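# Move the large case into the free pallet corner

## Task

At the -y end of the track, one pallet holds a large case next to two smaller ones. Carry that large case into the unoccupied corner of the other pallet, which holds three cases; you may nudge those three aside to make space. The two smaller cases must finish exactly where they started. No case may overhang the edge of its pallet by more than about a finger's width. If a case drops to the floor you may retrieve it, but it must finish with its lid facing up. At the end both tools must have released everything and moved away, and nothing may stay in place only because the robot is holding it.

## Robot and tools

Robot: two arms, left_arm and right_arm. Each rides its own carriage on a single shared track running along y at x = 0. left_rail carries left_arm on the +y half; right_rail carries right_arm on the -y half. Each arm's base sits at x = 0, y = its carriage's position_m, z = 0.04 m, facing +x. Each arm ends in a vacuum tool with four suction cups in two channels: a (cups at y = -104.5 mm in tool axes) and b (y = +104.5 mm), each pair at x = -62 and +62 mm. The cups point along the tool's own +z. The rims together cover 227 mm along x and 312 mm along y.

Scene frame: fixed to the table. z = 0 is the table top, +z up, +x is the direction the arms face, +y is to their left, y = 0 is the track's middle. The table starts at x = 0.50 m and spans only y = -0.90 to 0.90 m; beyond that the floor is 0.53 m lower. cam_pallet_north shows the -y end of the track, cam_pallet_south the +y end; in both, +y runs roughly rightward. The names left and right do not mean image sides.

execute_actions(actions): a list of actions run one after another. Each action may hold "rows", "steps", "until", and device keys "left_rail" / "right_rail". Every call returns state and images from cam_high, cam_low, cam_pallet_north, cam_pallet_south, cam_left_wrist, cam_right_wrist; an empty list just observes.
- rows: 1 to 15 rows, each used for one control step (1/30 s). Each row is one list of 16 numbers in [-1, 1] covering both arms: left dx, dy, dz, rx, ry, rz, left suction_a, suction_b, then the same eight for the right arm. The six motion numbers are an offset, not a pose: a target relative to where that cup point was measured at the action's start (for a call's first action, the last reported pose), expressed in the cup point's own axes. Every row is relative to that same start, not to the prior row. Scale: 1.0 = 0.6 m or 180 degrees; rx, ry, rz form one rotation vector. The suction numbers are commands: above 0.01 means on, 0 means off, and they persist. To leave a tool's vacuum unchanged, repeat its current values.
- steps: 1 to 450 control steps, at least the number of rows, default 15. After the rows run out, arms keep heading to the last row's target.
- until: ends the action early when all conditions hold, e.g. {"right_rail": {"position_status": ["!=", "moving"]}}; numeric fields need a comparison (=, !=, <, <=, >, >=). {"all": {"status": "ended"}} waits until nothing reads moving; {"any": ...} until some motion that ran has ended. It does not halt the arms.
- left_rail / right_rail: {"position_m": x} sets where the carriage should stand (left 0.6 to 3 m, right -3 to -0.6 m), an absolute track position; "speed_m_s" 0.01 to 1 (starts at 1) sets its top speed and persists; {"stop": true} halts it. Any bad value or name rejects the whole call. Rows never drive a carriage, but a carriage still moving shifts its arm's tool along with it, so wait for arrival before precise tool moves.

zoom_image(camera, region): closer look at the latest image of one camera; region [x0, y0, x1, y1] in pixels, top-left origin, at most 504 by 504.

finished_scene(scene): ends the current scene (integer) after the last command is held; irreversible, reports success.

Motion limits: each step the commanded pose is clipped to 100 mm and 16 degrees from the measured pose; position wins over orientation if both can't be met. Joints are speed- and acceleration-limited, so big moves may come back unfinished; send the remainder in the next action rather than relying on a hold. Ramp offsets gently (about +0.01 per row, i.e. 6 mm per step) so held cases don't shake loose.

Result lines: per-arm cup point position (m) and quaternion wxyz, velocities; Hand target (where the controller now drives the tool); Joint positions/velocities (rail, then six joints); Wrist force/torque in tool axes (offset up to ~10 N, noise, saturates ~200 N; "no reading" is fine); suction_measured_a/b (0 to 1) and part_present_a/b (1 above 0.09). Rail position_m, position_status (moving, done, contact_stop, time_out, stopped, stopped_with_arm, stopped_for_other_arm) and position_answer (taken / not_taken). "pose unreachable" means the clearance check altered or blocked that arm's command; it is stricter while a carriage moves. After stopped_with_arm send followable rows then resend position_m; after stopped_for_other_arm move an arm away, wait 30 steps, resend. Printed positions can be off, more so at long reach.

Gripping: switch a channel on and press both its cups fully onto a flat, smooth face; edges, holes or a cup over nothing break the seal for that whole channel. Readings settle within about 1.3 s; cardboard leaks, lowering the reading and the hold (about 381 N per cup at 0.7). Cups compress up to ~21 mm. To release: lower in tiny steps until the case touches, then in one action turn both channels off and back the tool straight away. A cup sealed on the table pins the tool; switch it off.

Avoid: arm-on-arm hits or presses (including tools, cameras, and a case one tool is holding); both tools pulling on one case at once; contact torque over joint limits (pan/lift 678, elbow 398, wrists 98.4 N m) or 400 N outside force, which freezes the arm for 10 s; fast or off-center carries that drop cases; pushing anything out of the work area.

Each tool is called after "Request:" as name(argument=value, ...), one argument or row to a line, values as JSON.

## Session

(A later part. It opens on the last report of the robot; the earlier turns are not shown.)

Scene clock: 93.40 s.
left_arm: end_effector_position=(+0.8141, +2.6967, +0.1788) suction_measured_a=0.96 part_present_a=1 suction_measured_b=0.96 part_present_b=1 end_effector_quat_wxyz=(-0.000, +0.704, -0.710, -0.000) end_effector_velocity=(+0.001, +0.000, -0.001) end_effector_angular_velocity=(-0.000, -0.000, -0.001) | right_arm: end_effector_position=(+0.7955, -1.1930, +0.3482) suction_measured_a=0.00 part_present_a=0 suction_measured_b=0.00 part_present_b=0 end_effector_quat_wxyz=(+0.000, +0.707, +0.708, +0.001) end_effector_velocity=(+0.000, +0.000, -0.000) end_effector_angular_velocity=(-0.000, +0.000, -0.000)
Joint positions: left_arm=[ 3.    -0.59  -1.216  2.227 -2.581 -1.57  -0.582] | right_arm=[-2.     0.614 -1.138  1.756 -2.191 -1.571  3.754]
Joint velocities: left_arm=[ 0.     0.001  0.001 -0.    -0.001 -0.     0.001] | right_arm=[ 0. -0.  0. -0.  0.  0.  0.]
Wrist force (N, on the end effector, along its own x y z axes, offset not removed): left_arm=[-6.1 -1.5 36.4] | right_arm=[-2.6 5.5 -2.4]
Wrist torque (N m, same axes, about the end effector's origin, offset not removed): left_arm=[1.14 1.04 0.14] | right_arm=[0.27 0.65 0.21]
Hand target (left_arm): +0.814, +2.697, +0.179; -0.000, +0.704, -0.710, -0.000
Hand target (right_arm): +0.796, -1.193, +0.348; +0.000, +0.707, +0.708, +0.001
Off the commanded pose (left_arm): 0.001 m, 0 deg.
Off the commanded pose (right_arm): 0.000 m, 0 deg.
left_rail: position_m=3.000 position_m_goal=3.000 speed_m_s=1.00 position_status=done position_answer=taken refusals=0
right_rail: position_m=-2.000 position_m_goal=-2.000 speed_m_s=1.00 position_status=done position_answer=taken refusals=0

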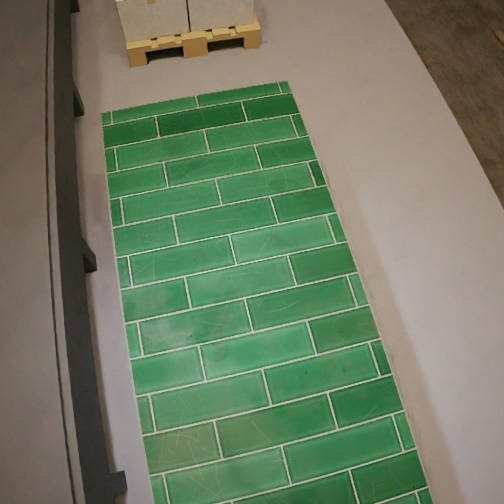

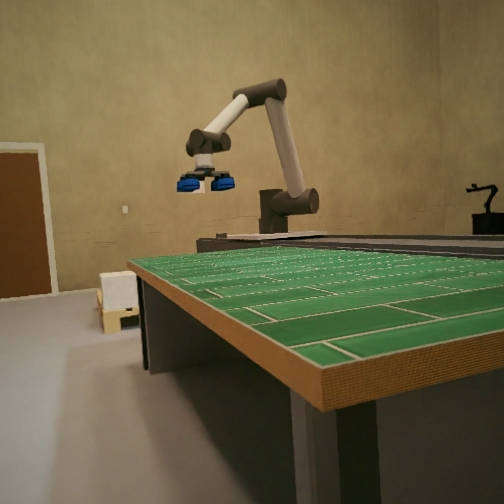

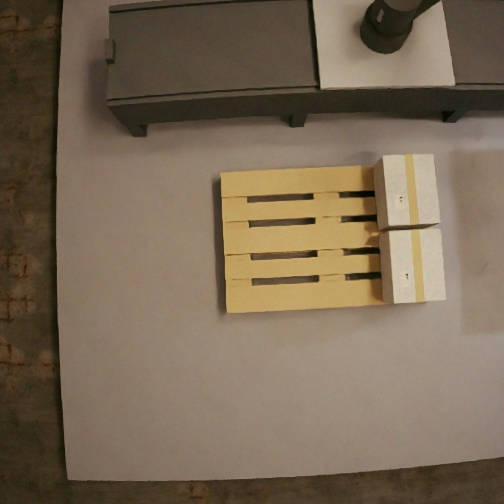

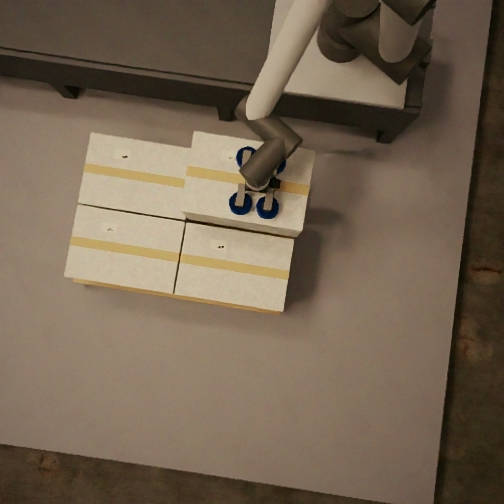

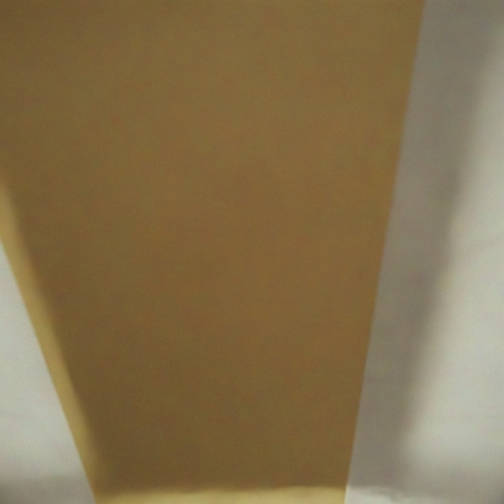

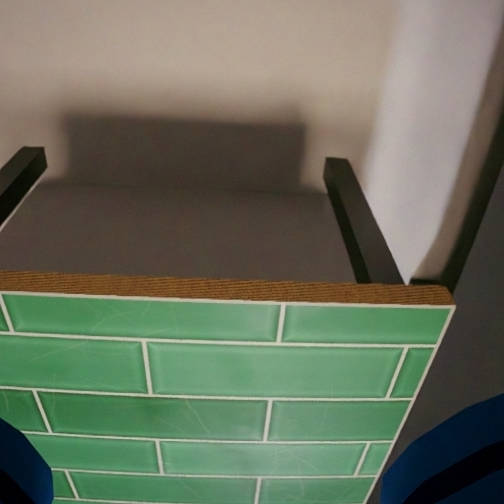

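Request:
execute_actions(
  actions=[
    {"rows": [[-0.002,0.002,0.018,0,0,0,1,1, 0,0,0,0,0,0,0,0],[-0.005,0.005,0.05,0,0,0,1,1, 0,0,0,0,0,0,0,0]], "steps": 2},
  ],
)

Scene clock: 94.23 s.
left_arm: end_effector_position=(+0.8142, +2.6968, +0.1778) suction_measured_a=0.96 part_present_a=1 suction_measured_b=0.96 part_present_b=1 end_effector_quat_wxyz=(-0.000, +0.704, -0.710, -0.000) end_effector_velocity=(-0.003, +0.004, -0.054) end_effector_angular_velocity=(-0.007, -0.009, +0.001) | right_arm: end_effector_position=(+0.7955, -1.1930, +0.3482) suction_measured_a=0.00 part_present_a=0 suction_measured_b=0.00 part_present_b=0 end_effector_quat_wxyz=(+0.000, +0.707, +0.708, +0.001) end_effector_velocity=(+0.000, -0.000, -0.000) end_effector_angular_velocity=(-0.000, +0.000, -0.000)
Joint positions: left_arm=[ 3.    -0.59  -1.215  2.228 -2.583 -1.57  -0.582] | right_arm=[-2.     0.614 -1.138  1.756 -2.191 -1.571  3.754]
Joint velocities: left_arm=[ 0.     0.003  0.064  0.032 -0.107 -0.001  0.002] | right_arm=[ 0. -0.  0. -0.  0.  0. -0.]
Wrist force (N, on the end effector, along its own x y z axes, offset not removed): left_arm=[-11.0 6.0 10.3] | right_arm=[7.1 1.6 -0.5]
Wrist torque (N m, same axes, about the end effector's origin, offset not removed): left_arm=[-0.50 0.57 0.21] | right_arm=[-0.39 -0.91 0.03]
Hand target (left_arm): +0.810, +2.700, +0.150; -0.000, +0.704, -0.710, -0.001
Hand target (right_arm): +0.796, -1.193, +0.348; +0.000, +0.707, +0.708, +0.001
Off the commanded pose (left_arm): 0.029 m, 0 deg.
Off the commanded pose (right_arm): 0.000 m, 0 deg.
left_rail: position_m=3.000 position_m_goal=3.000 speed_m_s=1.00 position_status=done position_answer=taken refusals=0
right_rail: position_m=-2.000 position_m_goal=-2.000 speed_m_s=1.00 position_status=done position_answer=taken refusals=0

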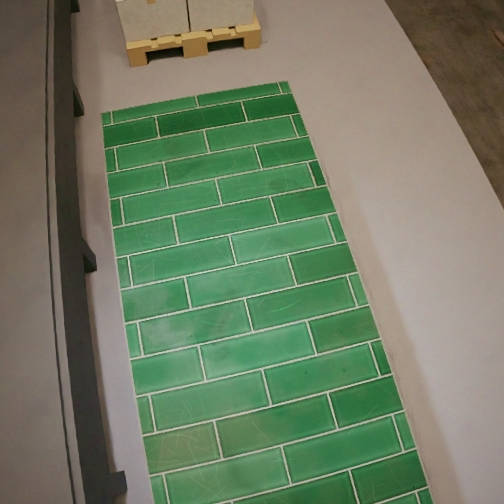

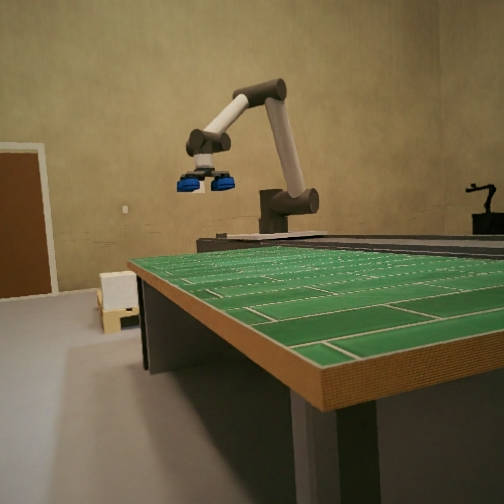

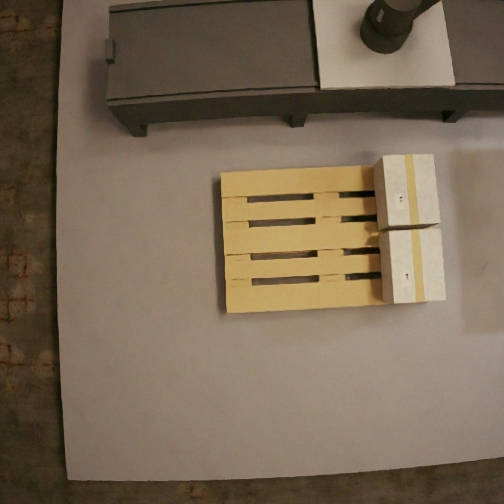

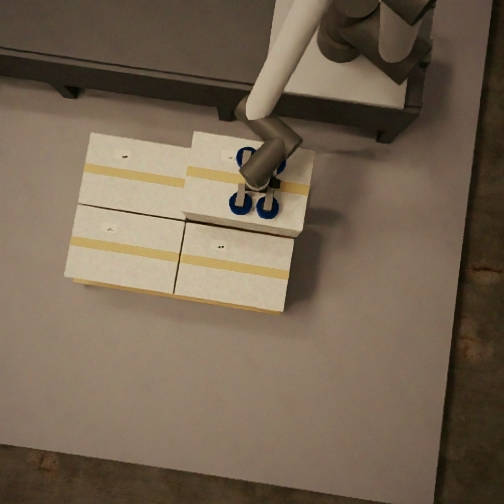

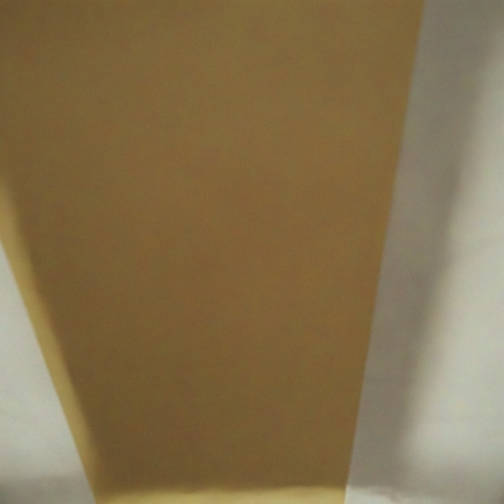

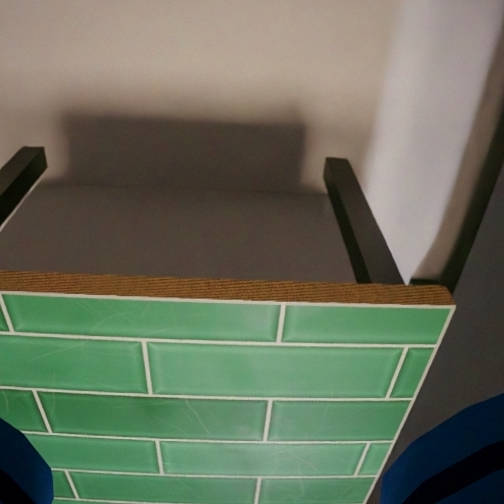

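Request:
execute_actions(
  actions=[],
)

Scene clock: 94.60 s.
left_arm: end_effector_position=(+0.8104, +2.7002, +0.1504) suction_measured_a=0.96 part_present_a=1 suction_measured_b=0.96 part_present_b=1 end_effector_quat_wxyz=(-0.000, +0.704, -0.710, -0.001) end_effector_velocity=(-0.001, +0.001, -0.007) end_effector_angular_velocity=(+0.000, +0.000, -0.000) | right_arm: end_effector_position=(+0.7955, -1.1930, +0.3482) suction_measured_a=0.00 part_present_a=0 suction_measured_b=0.00 part_present_b=0 end_effector_quat_wxyz=(+0.000, +0.707, +0.708, +0.001) end_effector_velocity=(+0.000, -0.000, -0.000) end_effector_angular_velocity=(-0.000, +0.000, -0.000)
Joint positions: left_arm=[ 3.    -0.589 -1.184  2.244 -2.629 -1.57  -0.581] | right_arm=[-2.     0.614 -1.138  1.756 -2.191 -1.571  3.754]
Joint velocities: left_arm=[ 0.     0.     0.008  0.004 -0.011 -0.     0.   ] | right_arm=[ 0. -0.  0.  0. -0.  0. -0.]
Wrist force (N, on the end effector, along its own x y z axes, offset not removed): left_arm=[-6.5 -2.9 35.4] | right_arm=[0.9 5.9 -0.7]
Wrist torque (N m, same axes, about the end effector's origin, offset not removed): left_arm=[0.94 1.17 0.24] | right_arm=[0.21 -0.17 0.04]
Hand target (left_arm): +0.810, +2.700, +0.150; -0.000, +0.704, -0.710, -0.001
Hand target (right_arm): +0.796, -1.193, +0.348; +0.000, +0.707, +0.708, +0.001
Off the commanded pose (left_arm): 0.002 m, 0 deg.
Off the commanded pose (right_arm): 0.000 m, 0 deg.
left_rail: position_m=3.000 position_m_goal=3.000 speed_m_s=1.00 position_status=done position_answer=taken refusals=0
right_rail: position_m=-2.000 position_m_goal=-2.000 speed_m_s=1.00 position_status=done position_answer=taken refusals=0

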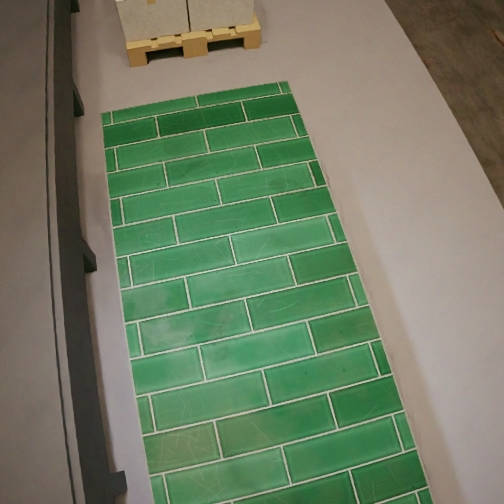

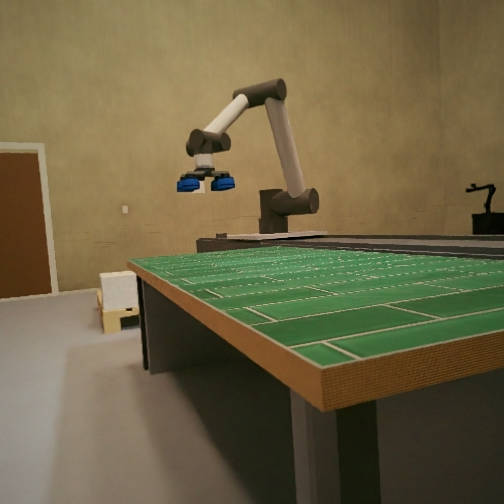

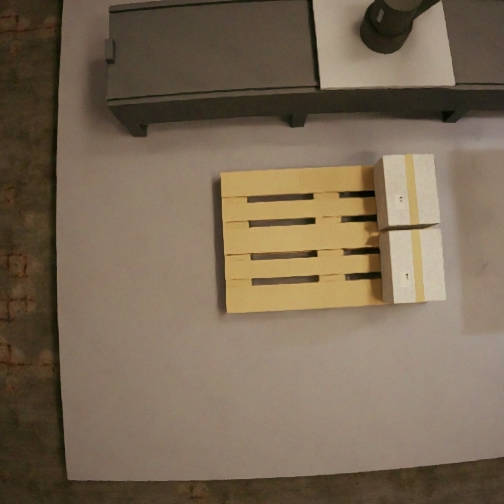

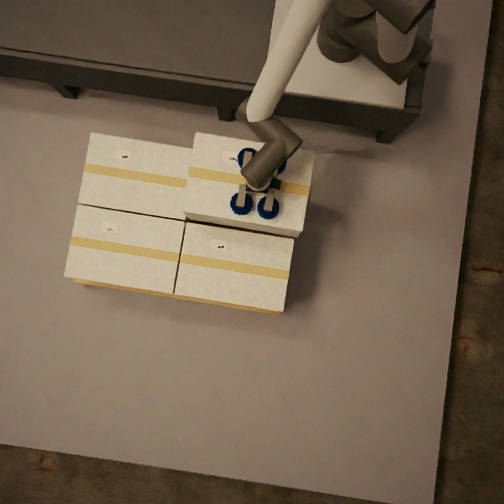

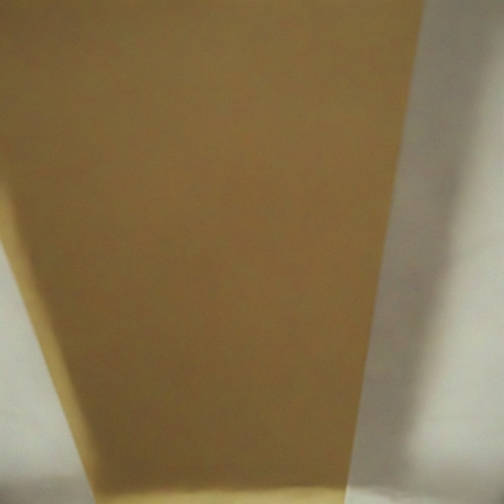

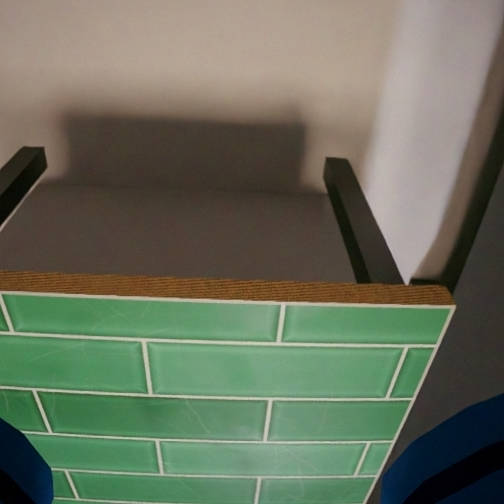

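Request:
execute_actions(
  actions=[],
)

Scene clock: 95.93 s.
left_arm: end_effector_position=(+0.8103, +2.7003, +0.1498) suction_measured_a=0.96 part_present_a=1 suction_measured_b=0.96 part_present_b=1 end_effector_quat_wxyz=(-0.000, +0.704, -0.710, -0.001) end_effector_velocity=(+0.000, +0.000, -0.000) end_effector_angular_velocity=(+0.000, -0.000, -0.000) | right_arm: end_effector_position=(+0.7955, -1.1930, +0.3482) suction_measured_a=0.00 part_present_a=0 suction_measured_b=0.00 part_present_b=0 end_effector_quat_wxyz=(+0.000, +0.707, +0.708, +0.001) end_effector_velocity=(+0.000, -0.000, -0.000) end_effector_angular_velocity=(-0.000, +0.000, -0.000)
Joint positions: left_arm=[ 3.    -0.589 -1.183  2.244 -2.63  -1.57  -0.581] | right_arm=[-2.     0.614 -1.138  1.756 -2.191 -1.571  3.754]
Joint velocities: left_arm=[ 0. -0.  0.  0.  0.  0.  0.] | right_arm=[ 0. -0.  0. -0. -0.  0.  0.]
Wrist force (N, on the end effector, along its own x y z axes, offset not removed): left_arm=[-6.6 -2.7 36.2] | right_arm=[-3.5 8.8 1.7]
Wrist torque (N m, same axes, about the end effector's origin, offset not removed): left_arm=[1.00 1.18 0.03] | right_arm=[0.82 0.53 0.32]
Hand target (left_arm): +0.810, +2.700, +0.150; -0.000, +0.704, -0.710, -0.001
Hand target (right_arm): +0.796, -1.193, +0.348; +0.000, +0.707, +0.708, +0.001
Off the commanded pose (left_arm): 0.001 m, 0 deg.
Off the commanded pose (right_arm): 0.000 m, 0 deg.
left_rail: position_m=3.000 position_m_goal=3.000 speed_m_s=1.00 position_status=done position_answer=taken refusals=0
right_rail: position_m=-2.000 position_m_goal=-2.000 speed_m_s=1.00 position_status=done position_answer=taken refusals=0

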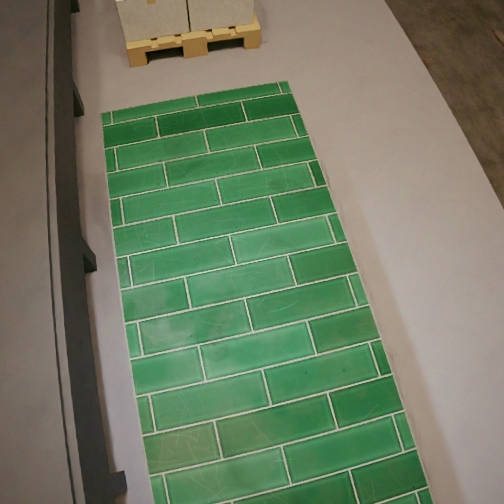

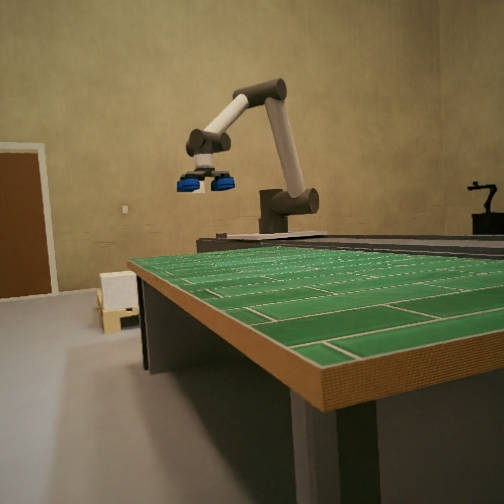

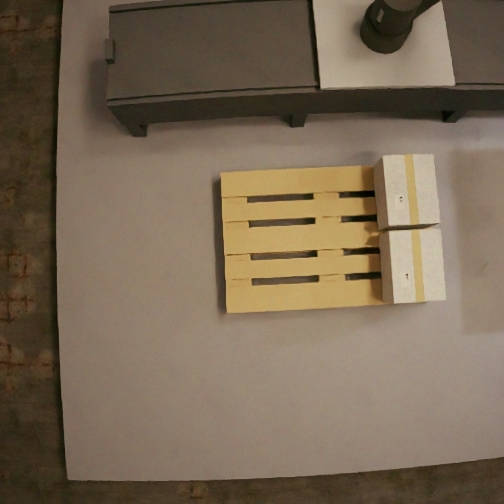

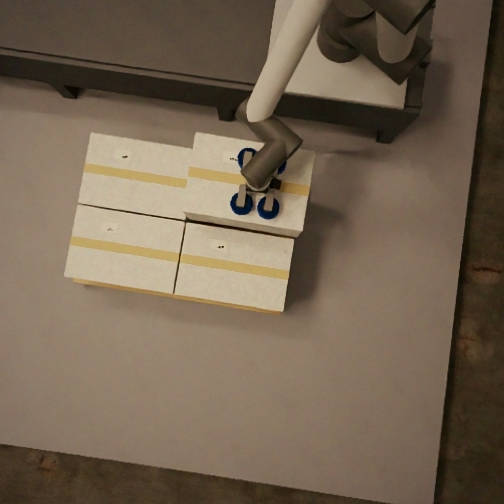

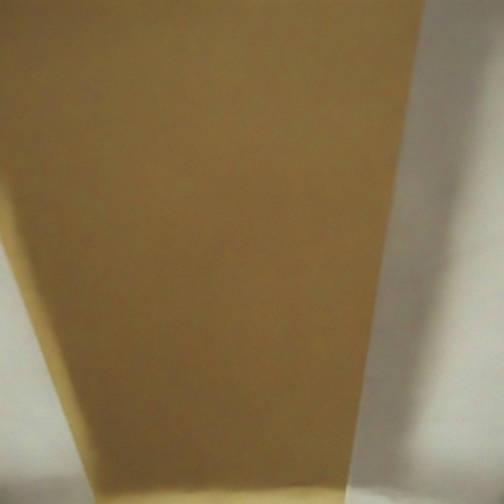

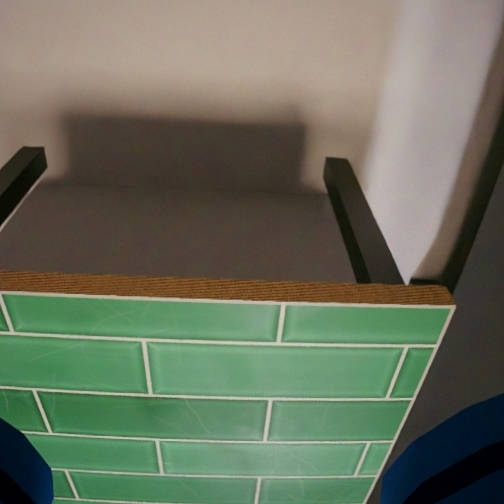

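Request:
execute_actions(
  actions=[
    {"rows": [[0.0003,-0.0005,0.017,0,0,0,1,1,0,0,0,0,0,0,0,0],[0.001,-0.0016,0.045,0,0,0,1,1,0,0,0,0,0,0,0,0],[0.002,-0.003,0.086,0,0,0,1,1,0,0,0,0,0,0,0,0],[0.003,-0.005,0.1417,0,0,0,1,1,0,0,0,0,0,0,0,0]], "steps": 4},
  ],
)

Scene clock: 96.60 s.
left_arm: end_effector_position=(+0.8105, +2.7002, +0.1387) suction_measured_a=0.96 part_present_a=1 suction_measured_b=0.96 part_present_b=1 end_effector_quat_wxyz=(-0.000, +0.704, -0.710, -0.001) end_effector_velocity=(-0.006, +0.004, -0.263) end_effector_angular_velocity=(+0.012, +0.018, -0.000) | right_arm: end_effector_position=(+0.7955, -1.1930, +0.3482) suction_measured_a=0.00 part_present_a=0 suction_measured_b=0.00 part_present_b=0 end_effector_quat_wxyz=(+0.000, +0.707, +0.708, +0.001) end_effector_velocity=(-0.000, +0.000, -0.000) end_effector_angular_velocity=(-0.000, +0.000, -0.000)
Joint positions: left_arm=[ 3.    -0.589 -1.169  2.247 -2.648 -1.57  -0.581] | right_arm=[-2.     0.614 -1.138  1.756 -2.191 -1.571  3.754]
Joint velocities: left_arm=[ 0.     0.     0.34   0.081 -0.4   -0.     0.   ] | right_arm=[0. 0. 0. 0. 0. 0. 0.]
Wrist force (N, on the end effector, along its own x y z axes, offset not removed): left_arm=[-0.6 -7.1 -36.0] | right_arm=[-4.2 -1.9 -2.1]
Wrist torque (N m, same axes, about the end effector's origin, offset not removed): left_arm=[1.87 2.28 -0.07] | right_arm=[-0.78 0.85 -0.10]
Hand target (left_arm): +0.807, +2.702, +0.071; +0.000, +0.704, -0.710, -0.004
Hand target (right_arm): +0.796, -1.193, +0.348; +0.000, +0.707, +0.708, +0.001
Off the commanded pose (left_arm): 0.074 m, 0 deg.
Off the commanded pose (right_arm): 0.000 m, 0 deg.
left_rail: position_m=3.000 position_m_goal=3.000 speed_m_s=1.00 position_status=done position_answer=taken refusals=0
right_rail: position_m=-2.000 position_m_goal=-2.000 speed_m_s=1.00 position_status=done position_answer=taken refusals=0

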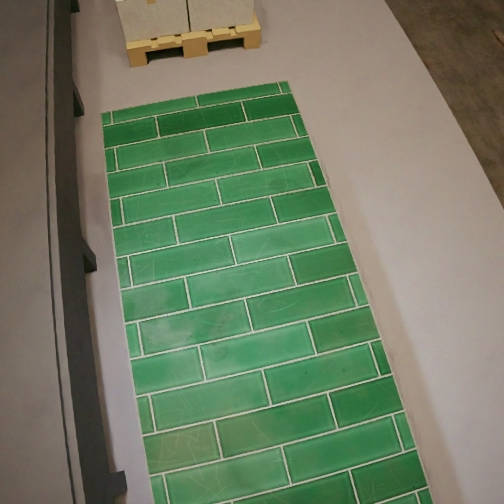

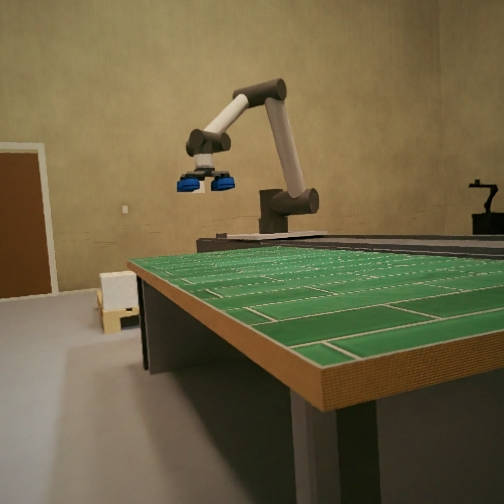

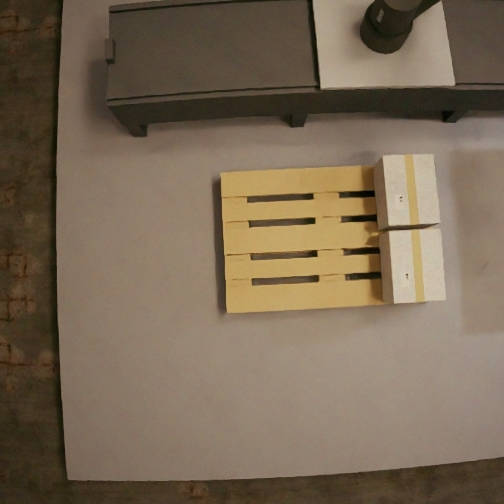

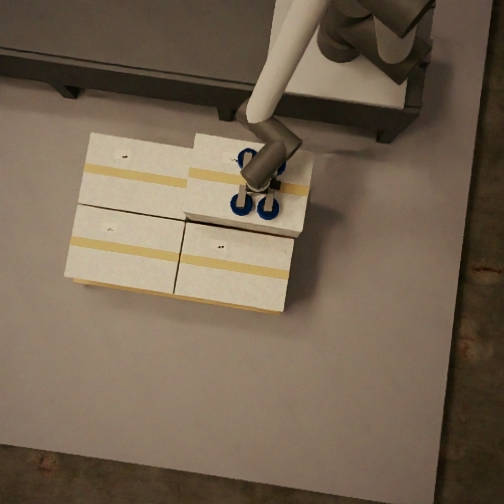

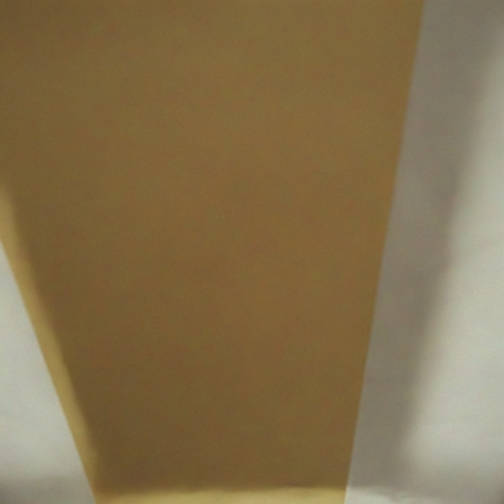

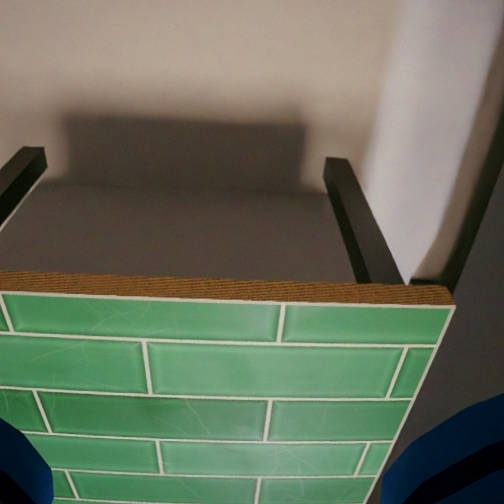

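Request:
execute_actions(
  actions=[],
)

Scene clock: 96.90 s.
left_arm: end_effector_position=(+0.8070, +2.7024, +0.0739) suction_measured_a=0.96 part_present_a=1 suction_measured_b=0.96 part_present_b=1 end_effector_quat_wxyz=(+0.000, +0.704, -0.710, -0.004) end_effector_velocity=(-0.000, -0.001, -0.032) end_effector_angular_velocity=(-0.002, -0.003, +0.000) | right_arm: end_effector_position=(+0.7955, -1.1930, +0.3482) suction_measured_a=0.00 part_present_a=0 suction_measured_b=0.00 part_present_b=0 end_effector_quat_wxyz=(+0.000, +0.707, +0.708, +0.001) end_effector_velocity=(-0.000, +0.000, +0.000) end_effector_angular_velocity=(+0.000, +0.000, +0.000)
Joint positions: left_arm=[ 3.    -0.59  -1.084  2.266 -2.745 -1.57  -0.581] | right_arm=[-2.     0.614 -1.138  1.756 -2.191 -1.571  3.754]
Joint velocities: left_arm=[ 0.    -0.001  0.045  0.007 -0.056 -0.    -0.001] | right_arm=[ 0. -0. -0.  0. -0.  0. -0.]
Wrist force (N, on the end effector, along its own x y z axes, offset not removed): left_arm=[-4.7 -1.5 43.8] | right_arm=[0.3 2.5 0.4]
Wrist torque (N m, same axes, about the end effector's origin, offset not removed): left_arm=[0.49 1.40 0.09] | right_arm=[-0.11 -0.09 0.01]
Hand target (left_arm): +0.807, +2.702, +0.071; +0.000, +0.704, -0.710, -0.004
Hand target (right_arm): +0.796, -1.193, +0.348; +0.000, +0.707, +0.708, +0.001
Off the commanded pose (left_arm): 0.012 m, 0 deg.
Off the commanded pose (right_arm): 0.000 m, 0 deg.
left_rail: position_m=3.000 position_m_goal=3.000 speed_m_s=1.00 position_status=done position_answer=taken refusals=0
right_rail: position_m=-2.000 position_m_goal=-2.000 speed_m_s=1.00 position_status=done position_answer=taken refusals=0

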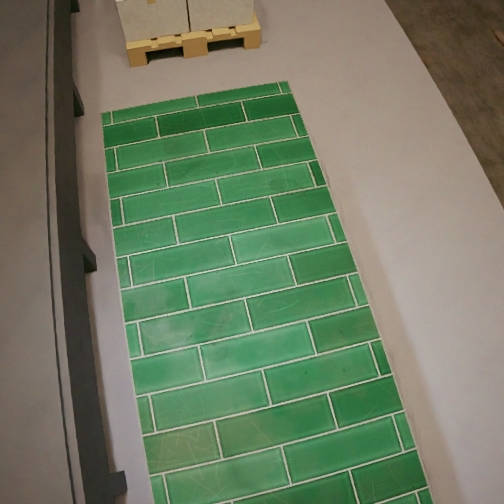

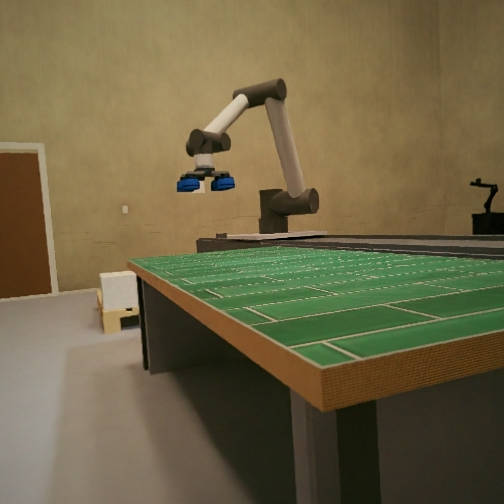

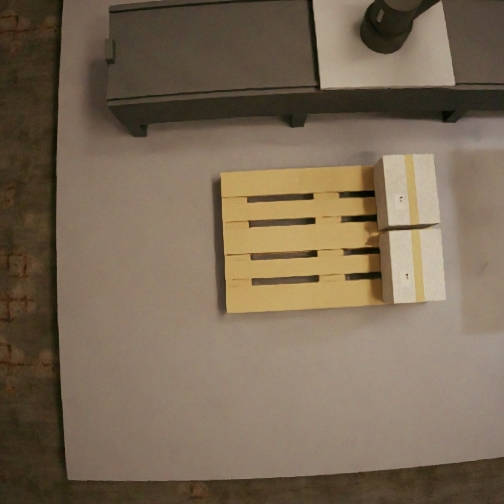

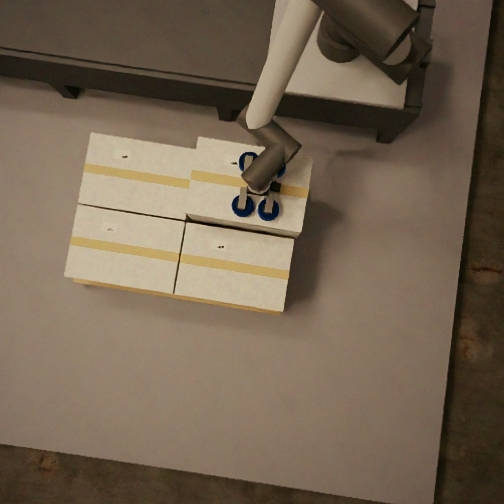

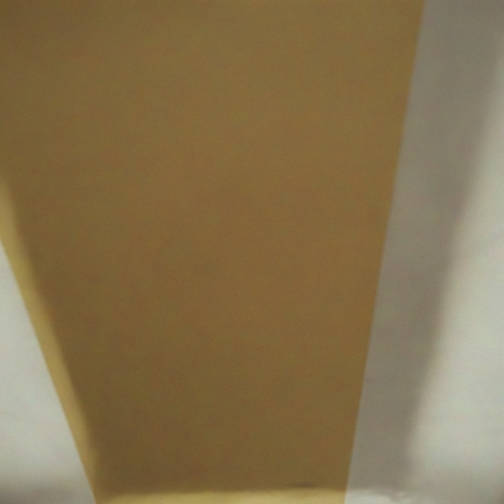

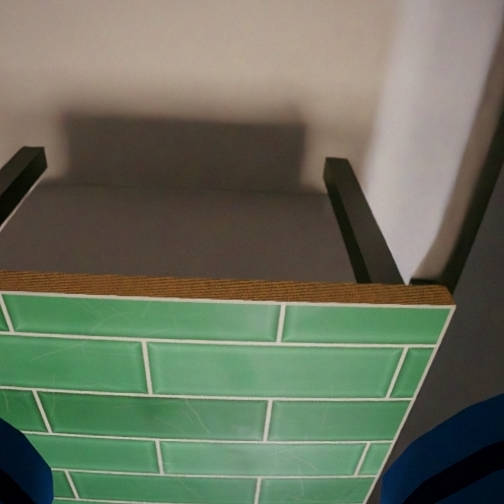

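Request:
execute_actions(
  actions=[
    {"rows": [[0.001,-0.002,0.017,0.0004,0.0004,0,1,1,0,0,0,0,0,0,0,0],[0.004,-0.006,0.046,0.0009,0.0009,0,1,1,0,0,0,0,0,0,0,0],[0.007,-0.011,0.088,0.0014,0.0014,0,1,1,0,0,0,0,0,0,0,0],[0.0117,-0.0183,0.145,0.0018,0.0018,0,1,1,0,0,0,0,0,0,0,0]], "steps": 4},
  ],
)

Scene clock: 98.03 s.
left_arm: end_effector_position=(+0.8081, +2.7013, +0.0614) suction_measured_a=0.96 part_present_a=1 suction_measured_b=0.96 part_present_b=1 end_effector_quat_wxyz=(+0.000, +0.704, -0.710, -0.003) end_effector_velocity=(+0.027, -0.019, -0.245) end_effector_angular_velocity=(-0.021, -0.019, +0.002) | right_arm: end_effector_position=(+0.7955, -1.1930, +0.3482) suction_measured_a=0.00 part_present_a=0 suction_measured_b=0.00 part_present_b=0 end_effector_quat_wxyz=(+0.000, +0.707, +0.708, +0.001) end_effector_velocity=(-0.000, +0.000, +0.000) end_effector_angular_velocity=(+0.000, -0.000, +0.000)
Joint positions: left_arm=[ 3.    -0.59  -1.065  2.267 -2.766 -1.57  -0.582] | right_arm=[-2.     0.614 -1.138  1.756 -2.191 -1.571  3.754]
Joint velocities: left_arm=[ 0.     0.002  0.366  0.002 -0.395 -0.007  0.   ] | right_arm=[ 0.  0. -0.  0. -0. -0.  0.]
Wrist force (N, on the end effector, along its own x y z axes, offset not removed): left_arm=[-8.1 -1.4 -32.4] | right_arm=[0.0 0.0 0.1]
Wrist torque (N m, same axes, about the end effector's origin, offset not removed): left_arm=[0.08 0.94 0.05] | right_arm=[-0.35 0.05 0.16]
Hand target (left_arm): +0.810, +2.700, -0.007; +0.001, +0.704, -0.710, -0.003
Hand target (right_arm): +0.796, -1.193, +0.348; +0.000, +0.707, +0.708, +0.001
Off the commanded pose (left_arm): 0.075 m, 0 deg.
Off the commanded pose (right_arm): 0.000 m, 0 deg.
left_rail: position_m=3.000 position_m_goal=3.000 speed_m_s=1.00 position_status=done position_answer=taken refusals=0
right_rail: position_m=-2.000 position_m_goal=-2.000 speed_m_s=1.00 position_status=done position_answer=taken refusals=0

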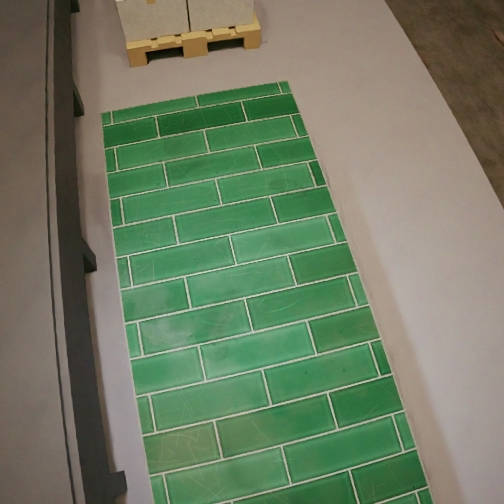

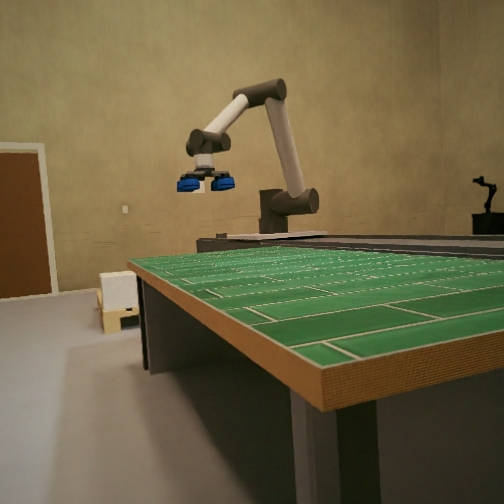

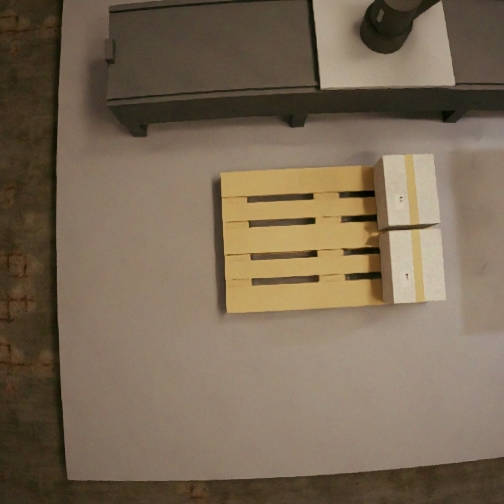

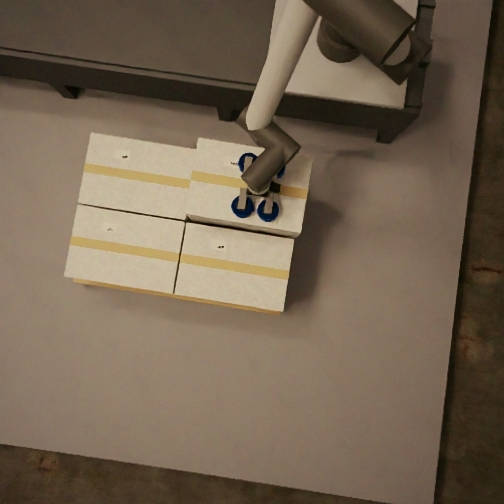

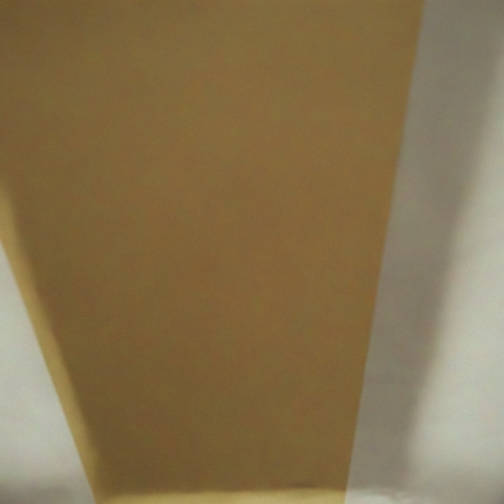

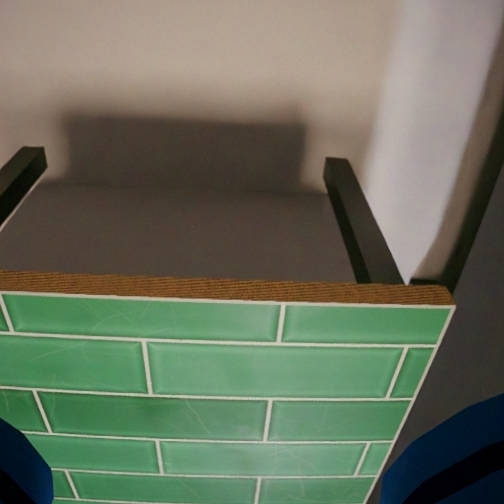

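Request:
execute_actions(
  actions=[],
)

Scene clock: 98.40 s.
left_arm: end_effector_position=(+0.8101, +2.6995, -0.0058) suction_measured_a=0.96 part_present_a=1 suction_measured_b=0.96 part_present_b=1 end_effector_quat_wxyz=(+0.001, +0.704, -0.710, -0.003) end_effector_velocity=(+0.000, -0.000, -0.016) end_effector_angular_velocity=(+0.000, +0.000, -0.001) | right_arm: end_effector_position=(+0.7955, -1.1930, +0.3482) suction_measured_a=0.00 part_present_a=0 suction_measured_b=0.00 part_present_b=0 end_effector_quat_wxyz=(+0.000, +0.707, +0.708, +0.001) end_effector_velocity=(+0.000, +0.000, -0.000) end_effector_angular_velocity=(-0.000, +0.000, +0.000)
Joint positions: left_arm=[ 3.    -0.59  -0.967  2.269 -2.865 -1.571 -0.582] | right_arm=[-2.     0.614 -1.138  1.756 -2.191 -1.571  3.754]
Joint velocities: left_arm=[ 0.    -0.     0.023 -0.    -0.023 -0.     0.001] | right_arm=[ 0. -0.  0. -0.  0.  0. -0.]
Wrist force (N, on the end effector, along its own x y z axes, offset not removed): left_arm=[-6.8 -2.5 38.2] | right_arm=[-4.3 2.6 -1.7]
Wrist torque (N m, same axes, about the end effector's origin, offset not removed): left_arm=[1.34 1.17 0.11] | right_arm=[-0.17 0.55 0.28]
Hand target (left_arm): +0.810, +2.700, -0.007; +0.001, +0.704, -0.710, -0.003
Hand target (right_arm): +0.796, -1.193, +0.348; +0.000, +0.707, +0.708, +0.001
Off the commanded pose (left_arm): 0.011 m, 0 deg.
Off the commanded pose (right_arm): 0.000 m, 0 deg.
left_rail: position_m=3.000 position_m_goal=3.000 speed_m_s=1.00 position_status=done position_answer=taken refusals=0
right_rail: position_m=-2.000 position_m_goal=-2.000 speed_m_s=1.00 position_status=done position_answer=taken refusals=0

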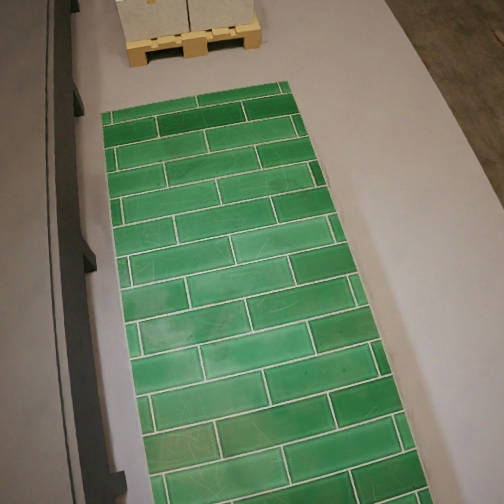

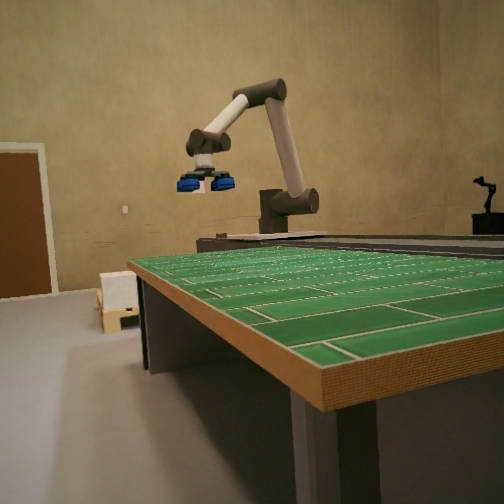

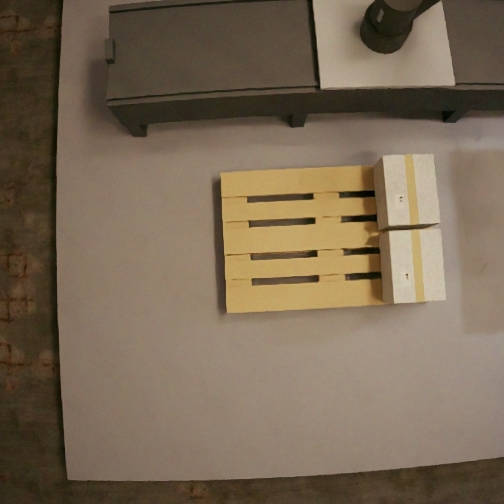

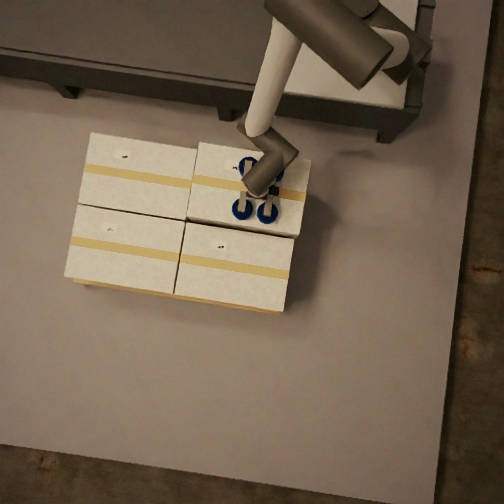

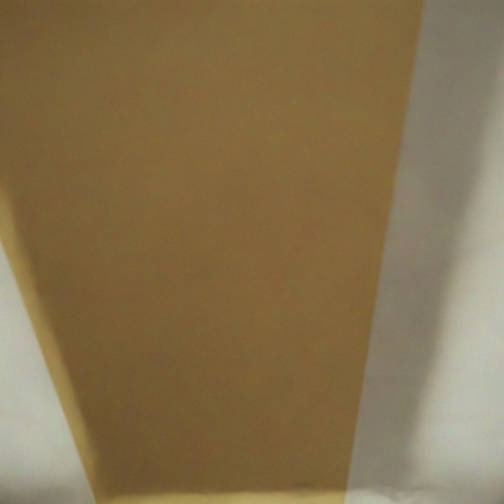

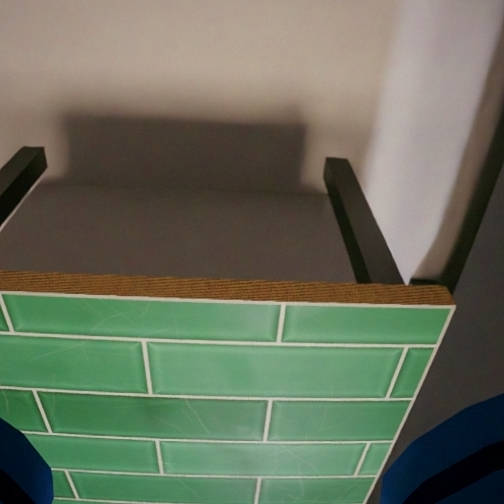

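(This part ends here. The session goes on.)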